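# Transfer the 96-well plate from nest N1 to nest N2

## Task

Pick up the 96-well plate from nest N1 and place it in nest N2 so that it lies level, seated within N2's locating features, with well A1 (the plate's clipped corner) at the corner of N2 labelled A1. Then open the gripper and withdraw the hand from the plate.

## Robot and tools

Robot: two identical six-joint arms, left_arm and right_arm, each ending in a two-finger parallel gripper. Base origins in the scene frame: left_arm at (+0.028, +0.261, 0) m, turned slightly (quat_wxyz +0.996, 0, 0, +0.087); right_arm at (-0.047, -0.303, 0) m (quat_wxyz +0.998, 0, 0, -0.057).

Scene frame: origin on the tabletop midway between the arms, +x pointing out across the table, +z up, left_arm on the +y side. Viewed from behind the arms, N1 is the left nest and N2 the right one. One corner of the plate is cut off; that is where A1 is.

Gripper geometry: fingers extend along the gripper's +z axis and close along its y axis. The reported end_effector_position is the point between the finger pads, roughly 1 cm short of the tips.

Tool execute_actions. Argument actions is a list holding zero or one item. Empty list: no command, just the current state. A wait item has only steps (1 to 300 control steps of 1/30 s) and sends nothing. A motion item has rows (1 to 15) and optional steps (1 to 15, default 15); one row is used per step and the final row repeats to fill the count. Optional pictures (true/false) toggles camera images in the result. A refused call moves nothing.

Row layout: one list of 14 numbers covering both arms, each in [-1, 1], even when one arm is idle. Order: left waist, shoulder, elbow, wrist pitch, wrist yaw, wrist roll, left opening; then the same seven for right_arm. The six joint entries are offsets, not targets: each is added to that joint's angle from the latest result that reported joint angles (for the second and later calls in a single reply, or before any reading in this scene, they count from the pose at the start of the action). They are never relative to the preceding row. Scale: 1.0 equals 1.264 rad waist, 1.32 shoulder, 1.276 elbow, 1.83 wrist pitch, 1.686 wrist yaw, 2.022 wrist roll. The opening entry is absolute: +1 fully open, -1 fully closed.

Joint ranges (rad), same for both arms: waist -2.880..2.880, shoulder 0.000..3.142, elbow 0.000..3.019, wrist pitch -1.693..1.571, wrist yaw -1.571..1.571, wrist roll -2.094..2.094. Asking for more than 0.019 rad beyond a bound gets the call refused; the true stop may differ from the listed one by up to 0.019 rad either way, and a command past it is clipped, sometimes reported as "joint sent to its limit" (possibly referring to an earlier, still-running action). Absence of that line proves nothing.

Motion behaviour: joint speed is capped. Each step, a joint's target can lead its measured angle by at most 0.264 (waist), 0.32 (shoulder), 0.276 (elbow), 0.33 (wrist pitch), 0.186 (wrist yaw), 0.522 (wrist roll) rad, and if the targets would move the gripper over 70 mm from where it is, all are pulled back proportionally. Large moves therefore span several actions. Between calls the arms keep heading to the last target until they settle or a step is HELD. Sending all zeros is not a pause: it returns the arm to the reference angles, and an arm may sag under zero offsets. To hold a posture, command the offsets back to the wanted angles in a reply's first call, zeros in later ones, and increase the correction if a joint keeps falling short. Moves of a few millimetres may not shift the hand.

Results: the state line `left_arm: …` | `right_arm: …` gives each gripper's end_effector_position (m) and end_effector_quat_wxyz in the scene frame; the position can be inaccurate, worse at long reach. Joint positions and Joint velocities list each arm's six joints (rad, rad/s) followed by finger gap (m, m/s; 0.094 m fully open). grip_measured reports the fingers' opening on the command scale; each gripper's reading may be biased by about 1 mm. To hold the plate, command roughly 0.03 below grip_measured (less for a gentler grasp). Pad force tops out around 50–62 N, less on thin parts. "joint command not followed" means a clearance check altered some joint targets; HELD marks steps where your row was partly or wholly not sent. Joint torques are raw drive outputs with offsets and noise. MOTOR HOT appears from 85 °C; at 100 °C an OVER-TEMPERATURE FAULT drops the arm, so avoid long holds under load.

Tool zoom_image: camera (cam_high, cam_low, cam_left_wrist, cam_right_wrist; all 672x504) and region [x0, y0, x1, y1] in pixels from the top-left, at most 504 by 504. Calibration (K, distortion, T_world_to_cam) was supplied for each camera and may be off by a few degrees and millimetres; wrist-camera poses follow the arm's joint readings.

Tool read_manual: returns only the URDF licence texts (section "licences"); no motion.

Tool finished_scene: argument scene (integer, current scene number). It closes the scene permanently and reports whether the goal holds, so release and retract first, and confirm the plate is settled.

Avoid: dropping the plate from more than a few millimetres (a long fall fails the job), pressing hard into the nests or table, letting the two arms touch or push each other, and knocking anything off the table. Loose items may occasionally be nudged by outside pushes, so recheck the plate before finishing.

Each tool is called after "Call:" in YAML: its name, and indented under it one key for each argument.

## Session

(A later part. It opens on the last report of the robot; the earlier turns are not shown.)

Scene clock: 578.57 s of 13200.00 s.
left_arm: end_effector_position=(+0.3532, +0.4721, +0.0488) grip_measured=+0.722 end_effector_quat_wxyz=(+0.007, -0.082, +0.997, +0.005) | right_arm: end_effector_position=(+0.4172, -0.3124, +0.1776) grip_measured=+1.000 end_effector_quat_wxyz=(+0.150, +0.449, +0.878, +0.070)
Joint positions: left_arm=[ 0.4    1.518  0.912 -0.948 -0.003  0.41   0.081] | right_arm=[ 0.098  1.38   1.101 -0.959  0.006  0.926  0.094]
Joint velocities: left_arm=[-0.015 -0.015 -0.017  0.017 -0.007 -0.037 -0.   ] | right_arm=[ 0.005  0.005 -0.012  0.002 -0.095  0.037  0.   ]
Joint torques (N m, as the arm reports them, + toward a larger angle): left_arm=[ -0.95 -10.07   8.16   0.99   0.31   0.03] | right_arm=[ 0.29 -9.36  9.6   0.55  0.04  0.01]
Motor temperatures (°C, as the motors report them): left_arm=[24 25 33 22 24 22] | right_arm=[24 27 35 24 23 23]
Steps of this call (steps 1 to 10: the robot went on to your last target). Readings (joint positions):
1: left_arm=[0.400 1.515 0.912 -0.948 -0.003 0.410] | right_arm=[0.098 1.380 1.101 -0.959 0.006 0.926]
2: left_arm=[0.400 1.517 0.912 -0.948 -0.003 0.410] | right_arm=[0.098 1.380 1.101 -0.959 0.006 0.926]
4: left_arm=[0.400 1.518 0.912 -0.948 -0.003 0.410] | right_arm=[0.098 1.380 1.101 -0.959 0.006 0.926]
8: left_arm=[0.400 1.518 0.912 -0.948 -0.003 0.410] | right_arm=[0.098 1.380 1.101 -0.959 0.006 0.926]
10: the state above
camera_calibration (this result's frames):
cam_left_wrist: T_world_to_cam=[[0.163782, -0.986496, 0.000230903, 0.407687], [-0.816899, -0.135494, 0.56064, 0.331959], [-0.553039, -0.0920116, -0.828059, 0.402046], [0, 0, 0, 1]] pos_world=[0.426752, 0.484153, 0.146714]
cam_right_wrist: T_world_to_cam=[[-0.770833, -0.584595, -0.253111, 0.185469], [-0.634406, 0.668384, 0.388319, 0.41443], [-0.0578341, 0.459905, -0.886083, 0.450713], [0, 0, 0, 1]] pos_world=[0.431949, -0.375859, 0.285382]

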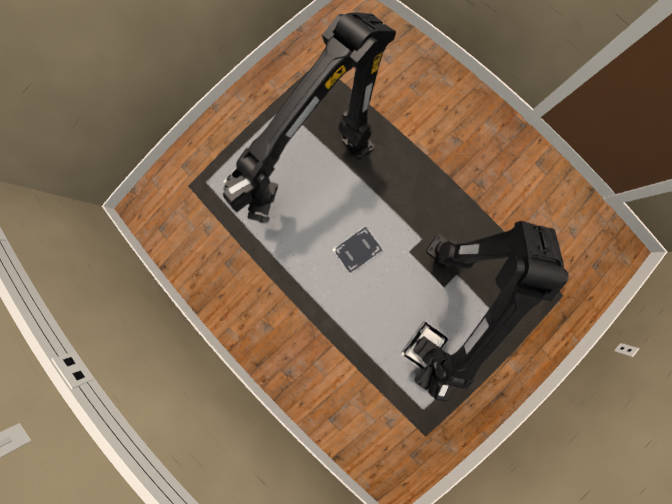

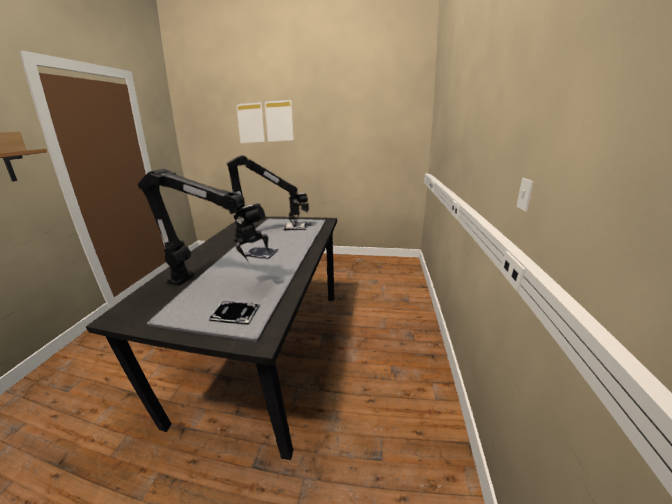

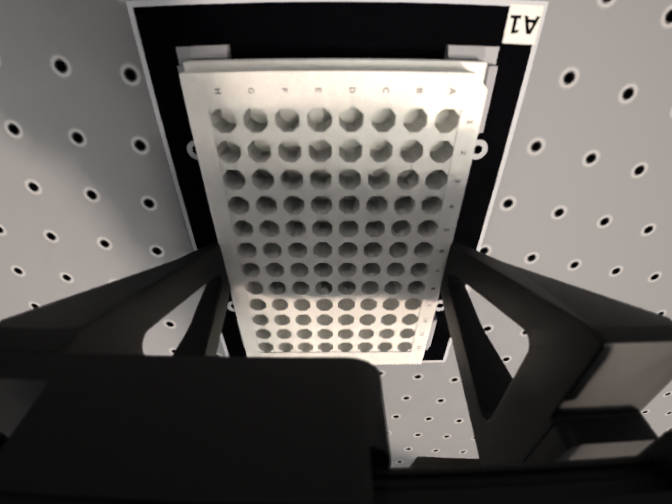

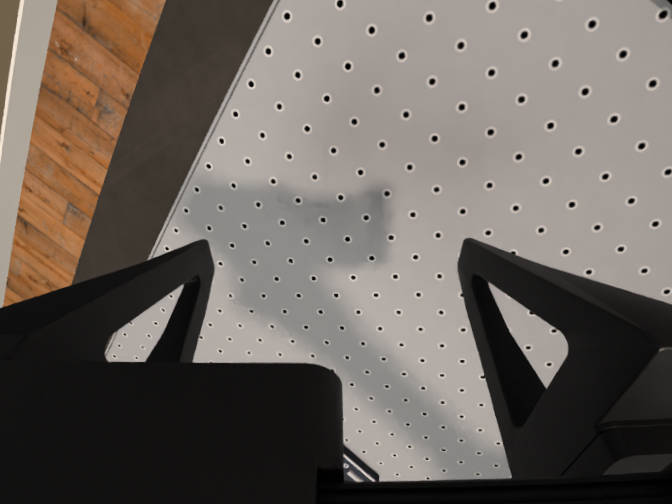

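Call:
execute_actions:
  actions:
    - {"rows": [[0,0.004,-0.002,0.004,0.001,0,0.685,0,-0.005,0.010,0,0,0,1],[0,0.004,-0.003,0.004,0.001,0,0.685,0,-0.005,0.010,0,0,0,1],[0,0.005,-0.004,0.004,0.001,0,0.685,0,-0.005,0.010,0,0,0,1],[0,0.007,-0.0047,0.004,0.001,0,0.685,0,-0.005,0.010,0,0,0,1],[0,0.009,-0.0047,0.004,0.001,0,0.685,0,-0.005,0.010,0,0,0,1],[0,0.0105,-0.0047,0.004,0.001,0,0.685,0,-0.005,0.010,0,0,0,1],[0,0.0115,-0.0047,0.004,0.001,0,0.685,0,-0.005,0.010,0,0,0,1],[0,0.0125,-0.0047,0.004,0.001,0,0.685,0,-0.005,0.010,0,0,0,1],[0,0.0132,-0.0047,0.004,0.001,0,0.685,0,-0.005,0.010,0,0,0,1],[0,0.0136,-0.0047,0.004,0.001,0,0.685,0,-0.005,0.010,0,0,0,1]], "steps": 14}
  pictures: false

Call:
execute_actions:
  actions:
    - {"rows": [[0,0.005,0.002,0.002,0,0,0.685,0,-0.005,0.010,0,0,0,1],[0,0.004,0.005,0.002,0,0,0.71,0,-0.005,0.010,0,0,0,1],[0,0.003,0.008,0.002,0,0,0.74,0,-0.005,0.010,0,0,0,1],[0,0.002,0.010,0.002,0,0,0.79,0,-0.005,0.010,0,0,0,1],[0,0.001,0.012,0.002,0,0,0.85,0,-0.005,0.010,0,0,0,1],[0,0,0.012,0.002,0,0,0.92,0,-0.005,0.010,0,0,0,1],[0,-0.001,0.012,0.002,0,0,1,0,-0.005,0.010,0,0,0,1],[0,-0.0036,0.012,0.002,0,0,1,0,-0.005,0.010,0,0,0,1],[0,-0.0053,0.012,0.002,0,0,1,0,-0.005,0.010,0,0,0,1],[0,-0.0081,0.012,0.002,0,0,1,0,-0.005,0.010,0,0,0,1],[0,-0.0121,0.012,0.002,0,0,1,0,-0.005,0.010,0,0,0,1],[0,-0.0172,0.012,0.002,0,0,1,0,-0.005,0.010,0,0,0,1],[0,-0.0235,0.012,0.002,0,0,1,0,-0.005,0.010,0,0,0,1],[0,-0.0309,0.012,0.002,0,0,1,0,-0.005,0.010,0,0,0,1],[0,-0.0394,0.012,0.002,0,0,1,0,-0.005,0.010,0,0,0,1]], "steps": 15}

Call:
execute_actions:
  actions:
    - {"rows": [[-0.0042,-0.0333,0.012,0,0,0,1,0,-0.005,0.010,0,0,0,1],[-0.0061,-0.0424,0.012,0,0,0,1,0,-0.005,0.010,0,0,0,1],[-0.0093,-0.0515,0.012,0,0,0,1,0,-0.005,0.010,0,0,0,1],[-0.0137,-0.0606,0.012,0,0,0,1,0,-0.005,0.010,0,0,0,1],[-0.0194,-0.0697,0.012,0,0,0,1,0,-0.005,0.010,0,0,0,1],[-0.0264,-0.0788,0.012,0,0,0,1,0,-0.005,0.010,0,0,0,1],[-0.0346,-0.0879,0.012,0,0,0,1,0,-0.005,0.010,0,0,0,1],[-0.0441,-0.0970,0.012,0,0,0,1,0,-0.005,0.010,0,0,0,1],[-0.0549,-0.1061,0.012,0,0,0,1,0,-0.005,0.010,0,0,0,1],[-0.0669,-0.1151,0.012,0,0,0,1,0,-0.005,0.010,0,0,0,1],[-0.0802,-0.1242,0.012,0,0,0,1,0,-0.005,0.010,0,0,0,1],[-0.0948,-0.1333,0.012,0,0,0,1,0,-0.005,0.010,0,0,0,1],[-0.1106,-0.1424,0.012,0,0,0,1,0,-0.005,0.010,0,0,0,1],[-0.1277,-0.1515,0.012,0,0,0,1,0,-0.005,0.010,0,0,0,1],[-0.1460,-0.1606,0.012,0,0,0,1,0,-0.005,0.010,0,0,0,1]], "steps": 15}
  pictures: false

Call:
execute_actions:
  actions:
    - {"rows": [[-0.0563,-0.0275,0.012,0,0,0,1,0,-0.005,0.010,0,0,0,1],[-0.0725,-0.0353,0.012,0,0,0,1,0,-0.005,0.010,0,0,0,1],[-0.0867,-0.0421,0.012,0,0,0,1,0,-0.005,0.010,0,0,0,1],[-0.0991,-0.0480,0.012,0,0,0,1,0,-0.005,0.010,0,0,0,1],[-0.1095,-0.0530,0.012,0,0,0,1,0,-0.005,0.010,0,0,0,1],[-0.1181,-0.0571,0.012,0,0,0,1,0,-0.005,0.010,0,0,0,1],[-0.1247,-0.0603,0.012,0,0,0,1,0,-0.005,0.010,0,0,0,1],[-0.1295,-0.0625,0.012,0,0,0,1,0,-0.005,0.010,0,0,0,1],[-0.1323,-0.0639,0.012,0,0,0,1,0,-0.005,0.010,0,0,0,1],[-0.1333,-0.0644,0.012,0,0,0,1,0,-0.005,0.010,0,0,0,1]], "steps": 14}

Scene clock: 610.50 s of 13200.00 s.
left_arm: end_effector_position=(+0.3518, +0.4712, +0.0470) grip_measured=+0.722 end_effector_quat_wxyz=(+0.004, -0.082, +0.997, +0.004) | right_arm: end_effector_position=(+0.4172, -0.3124, +0.1776) grip_measured=+1.000 end_effector_quat_wxyz=(+0.150, +0.449, +0.878, +0.070)
Joint positions: left_arm=[ 0.4    1.521  0.909 -0.948 -0.003  0.41   0.081] | right_arm=[ 0.098  1.38   1.101 -0.959  0.006  0.926  0.094]
Joint velocities: left_arm=[ 0.005  0.005  0.002 -0.012  0.051  0.007 -0.   ] | right_arm=[ 0.015 -0.005 -0.002  0.002 -0.007  0.051  0.   ]
Joint torques (N m, as the arm reports them, + toward a larger angle): left_arm=[-0.94 -9.42  8.11  0.61  0.25  0.04] | right_arm=[ 0.31 -9.44  9.59  0.55  0.04  0.01]
Motor temperatures (°C, as the motors report them): left_arm=[24 25 32 22 24 22] | right_arm=[24 27 35 24 23 23]
Steps of this call (steps 1 to 15: the robot went on to your last target; steps 16 to 90: nothing new was sent; then 28.47 s passed at rest; steps 91 to 104: all 14 steps of this action). Readings (joint positions):
91: left_arm=[0.400 1.518 0.912 -0.948 -0.003 0.410] | right_arm=[0.098 1.380 1.101 -0.959 0.006 0.926]
92: left_arm=[0.400 1.518 0.912 -0.948 -0.003 0.410] | right_arm=[0.098 1.380 1.101 -0.959 0.006 0.926]
94: left_arm=[0.400 1.518 0.911 -0.948 -0.003 0.410] | right_arm=[0.098 1.380 1.101 -0.959 0.006 0.926]
98: left_arm=[0.400 1.519 0.909 -0.948 -0.003 0.410] | right_arm=[0.098 1.380 1.101 -0.959 0.006 0.926]
104: the state above

Scene clock: 611.00 s of 13200.00 s.
left_arm: end_effector_position=(+0.3532, +0.4721, +0.0544) grip_measured=+1.000 end_effector_quat_wxyz=(+0.013, -0.082, +0.997, +0.009) | right_arm: end_effector_position=(+0.4172, -0.3124, +0.1776) grip_measured=+1.000 end_effector_quat_wxyz=(+0.150, +0.449, +0.878, +0.070)
Joint positions: left_arm=[ 0.4    1.5    0.909 -0.948 -0.003  0.41   0.094] | right_arm=[ 0.098  1.38   1.101 -0.959  0.006  0.926  0.094]
Joint velocities: left_arm=[-0.024 -0.249 -0.002 -0.012  0.022  0.051  0.   ] | right_arm=[-0.005  0.015  0.007 -0.002  0.022  0.007  0.   ]
Joint torques (N m, as the arm reports them, + toward a larger angle): left_arm=[ -0.96 -12.23   9.82   0.54   0.17   0.04] | right_arm=[ 0.33 -9.42  9.61  0.53  0.04  0.  ]
Motor temperatures (°C, as the motors report them): left_arm=[24 25 32 22 24 22] | right_arm=[24 27 35 24 23 23]
Steps of this call (steps 1 to 15: all 15 steps of this action). Readings (joint positions):
1: left_arm=[0.400 1.521 0.909 -0.948 -0.003 0.410] | right_arm=[0.098 1.380 1.101 -0.959 0.006 0.926]
2: left_arm=[0.400 1.521 0.909 -0.948 -0.003 0.410] | right_arm=[0.098 1.380 1.101 -0.959 0.006 0.926]
4: left_arm=[0.400 1.521 0.909 -0.948 -0.003 0.410] | right_arm=[0.098 1.380 1.101 -0.959 0.006 0.926]
8: left_arm=[0.400 1.521 0.909 -0.948 -0.003 0.410] | right_arm=[0.098 1.380 1.101 -0.959 0.006 0.926]
15: the state above
camera_calibration (this result's frames):
cam_left_wrist: T_world_to_cam=[[0.163816, -0.986474, -0.00569311, 0.407989], [-0.823832, -0.139978, 0.549279, 0.334021], [-0.542647, -0.0852907, -0.83562, 0.400239], [0, 0, 0, 1]] pos_world=[0.42553, 0.483363, 0.1533]
cam_right_wrist: T_world_to_cam=[[-0.770833, -0.584595, -0.253111, 0.185469], [-0.634406, 0.668384, 0.388319, 0.41443], [-0.0578341, 0.459905, -0.886083, 0.450713], [0, 0, 0, 1]] pos_world=[0.431949, -0.375859, 0.285382]

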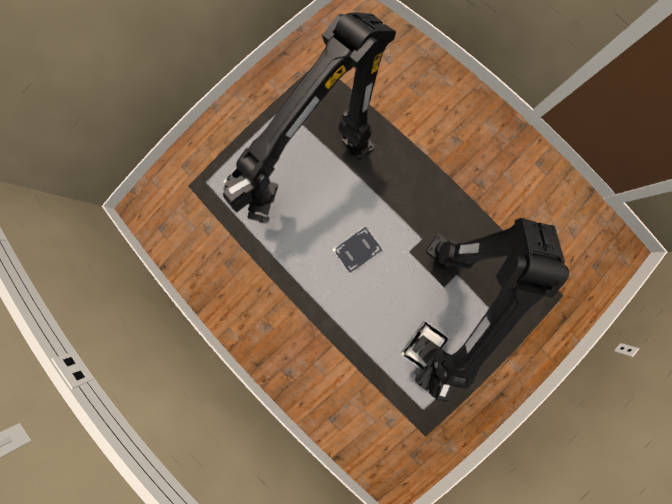

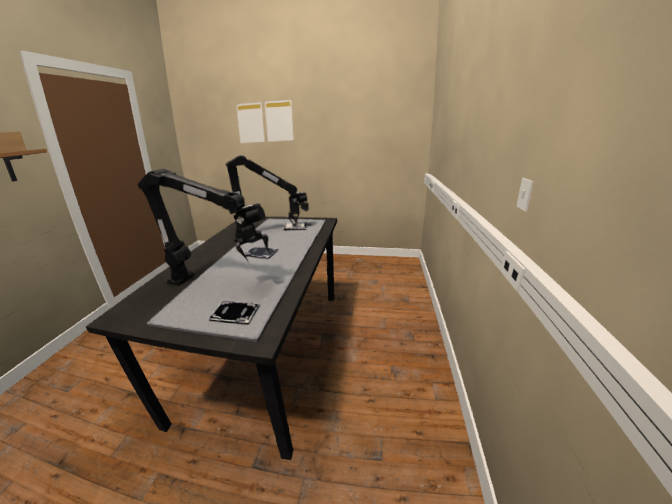

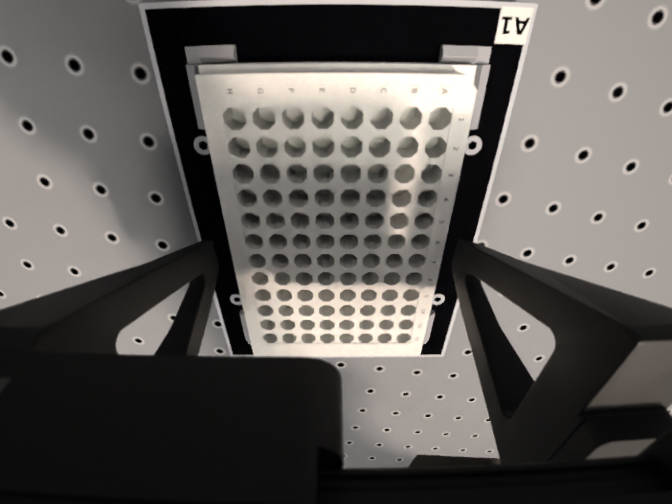

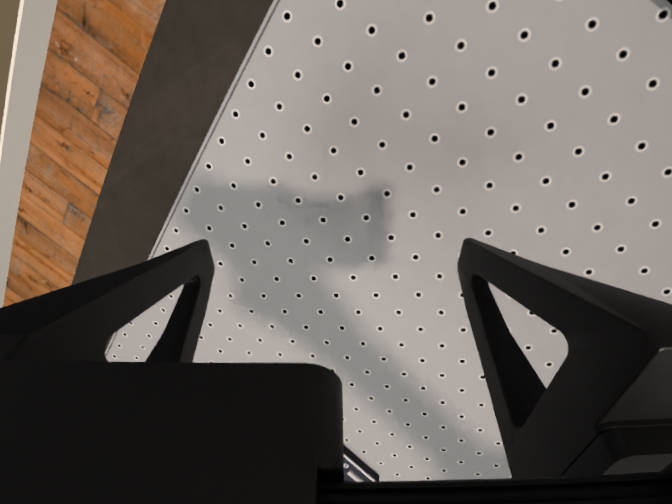

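Scene clock: 611.50 s of 13200.00 s.
left_arm: end_effector_position=(+0.3860, +0.4290, +0.1241) grip_measured=+1.000 end_effector_quat_wxyz=(+0.099, -0.014, +0.994, +0.046) | right_arm: end_effector_position=(+0.4172, -0.3124, +0.1776) grip_measured=+1.000 end_effector_quat_wxyz=(+0.150, +0.449, +0.878, +0.070)
Joint positions: left_arm=[ 0.263  1.312  0.909 -0.948 -0.003  0.41   0.094] | right_arm=[ 0.098  1.38   1.101 -0.959  0.006  0.926  0.094]
Joint velocities: left_arm=[-0.62  -0.308 -0.007  0.002  0.037  0.139  0.   ] | right_arm=[-0.005 -0.024  0.007 -0.017  0.051 -0.037  0.   ]
Joint torques (N m, as the arm reports them, + toward a larger angle): left_arm=[-1.98 -9.31 11.03  0.72  0.15  0.04] | right_arm=[ 0.28 -9.38  9.6   0.56  0.04  0.01]
Motor temperatures (°C, as the motors report them): left_arm=[24 25 32 22 24 22] | right_arm=[24 27 35 24 23 23]
Steps of this call (steps 1 to 15: all 15 steps of this action). Readings (joint positions):
1: left_arm=[0.400 1.491 0.909 -0.948 -0.003 0.410] | right_arm=[0.098 1.380 1.101 -0.959 0.006 0.926]
2: left_arm=[0.400 1.480 0.909 -0.948 -0.003 0.410] | right_arm=[0.098 1.380 1.101 -0.959 0.006 0.926]
4: left_arm=[0.399 1.453 0.909 -0.948 -0.003 0.410] | right_arm=[0.098 1.380 1.101 -0.959 0.006 0.926]
8: left_arm=[0.378 1.396 0.909 -0.948 -0.003 0.410] | right_arm=[0.098 1.380 1.101 -0.959 0.006 0.926]
15: the state above

Scene clock: 611.97 s of 13200.00 s.
left_arm: end_effector_position=(+0.4082, +0.3661, +0.1570) grip_measured=+1.000 end_effector_quat_wxyz=(+0.144, +0.070, +0.986, +0.052) | right_arm: end_effector_position=(+0.4172, -0.3124, +0.1776) grip_measured=+1.000 end_effector_quat_wxyz=(+0.150, +0.449, +0.878, +0.070)
Joint positions: left_arm=[ 0.094  1.224  0.909 -0.948 -0.003  0.41   0.094] | right_arm=[ 0.098  1.38   1.101 -0.959  0.006  0.926  0.094]
Joint velocities: left_arm=[-0.005 -0.005  0.022 -0.002 -0.022  0.051  0.   ] | right_arm=[-0.005 -0.015 -0.017 -0.007 -0.007  0.037  0.   ]
Joint torques (N m, as the arm reports them, + toward a larger angle): left_arm=[-1.16 -7.44 11.46  0.86  0.15  0.03] | right_arm=[ 0.29 -9.35  9.59  0.53  0.04  0.  ]
Motor temperatures (°C, as the motors report them): left_arm=[24 25 33 22 24 22] | right_arm=[24 27 35 24 23 23]
Steps of this call (steps 1 to 14: all 14 steps of this action). Readings (joint positions):
1: left_arm=[0.241 1.301 0.909 -0.948 -0.003 0.410] | right_arm=[0.098 1.380 1.101 -0.959 0.006 0.926]
2: left_arm=[0.217 1.290 0.909 -0.948 -0.003 0.410] | right_arm=[0.098 1.380 1.101 -0.959 0.006 0.926]
4: left_arm=[0.172 1.268 0.909 -0.948 -0.003 0.410] | right_arm=[0.098 1.380 1.101 -0.959 0.006 0.926]
8: left_arm=[0.108 1.235 0.909 -0.948 -0.003 0.410] | right_arm=[0.098 1.380 1.101 -0.959 0.006 0.926]
14: the state above
camera_calibration (this result's frames):
cam_left_wrist: T_world_to_cam=[[-0.124863, -0.985597, -0.114051, 0.42951], [-0.944109, 0.0826816, 0.319095, 0.311824], [-0.305069, 0.14752, -0.940835, 0.34114], [0, 0, 0, 1]] pos_world=[0.452097, 0.347217, 0.270441]
cam_right_wrist: T_world_to_cam=[[-0.770833, -0.584595, -0.253111, 0.185469], [-0.634406, 0.668384, 0.388319, 0.41443], [-0.0578341, 0.459905, -0.886083, 0.450713], [0, 0, 0, 1]] pos_world=[0.431949, -0.375859, 0.285382]

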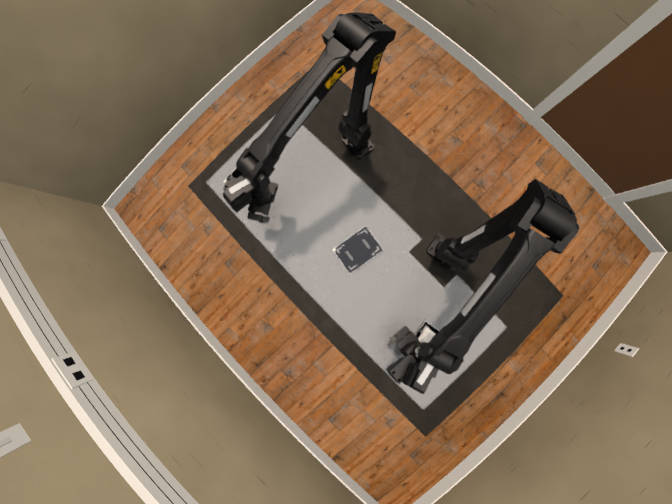

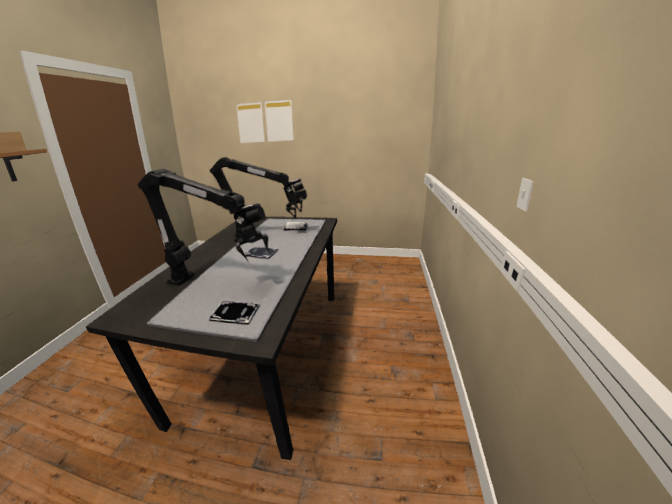

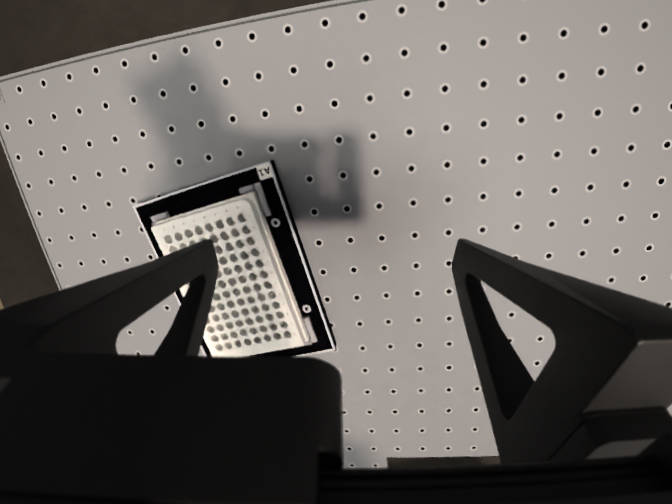

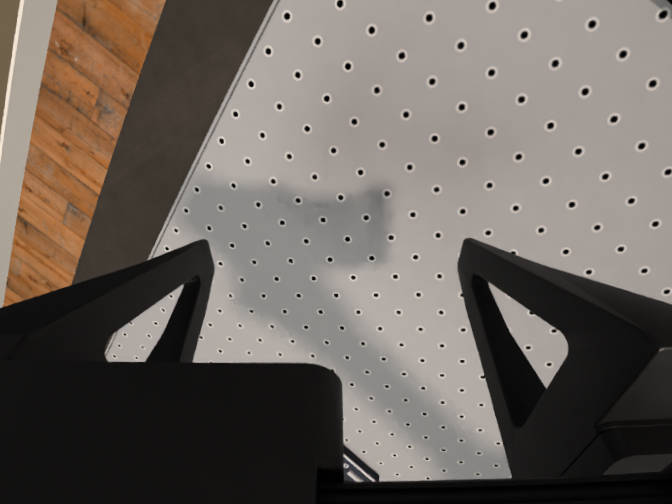

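Call:
zoom_image:
  camera: "cam_left_wrist"
  region: [125, 150, 345, 365]

Region (125, 150, 345, 365) of cam_left_wrist's 672x504 image, scaled by 2.291, with more detail than that image has; it fills the top 493 rows of this view, and the rest is white.

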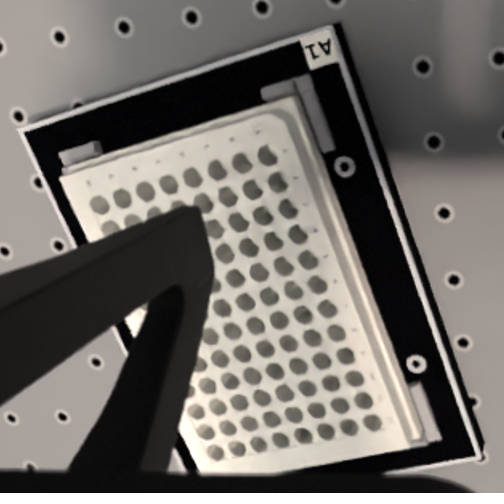

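The plate sits inside N2's locators with its cut corner at the A1 mark, and both arms are clear.

Call:
finished_scene:
  scene: 2

The scene is finished: the task was done.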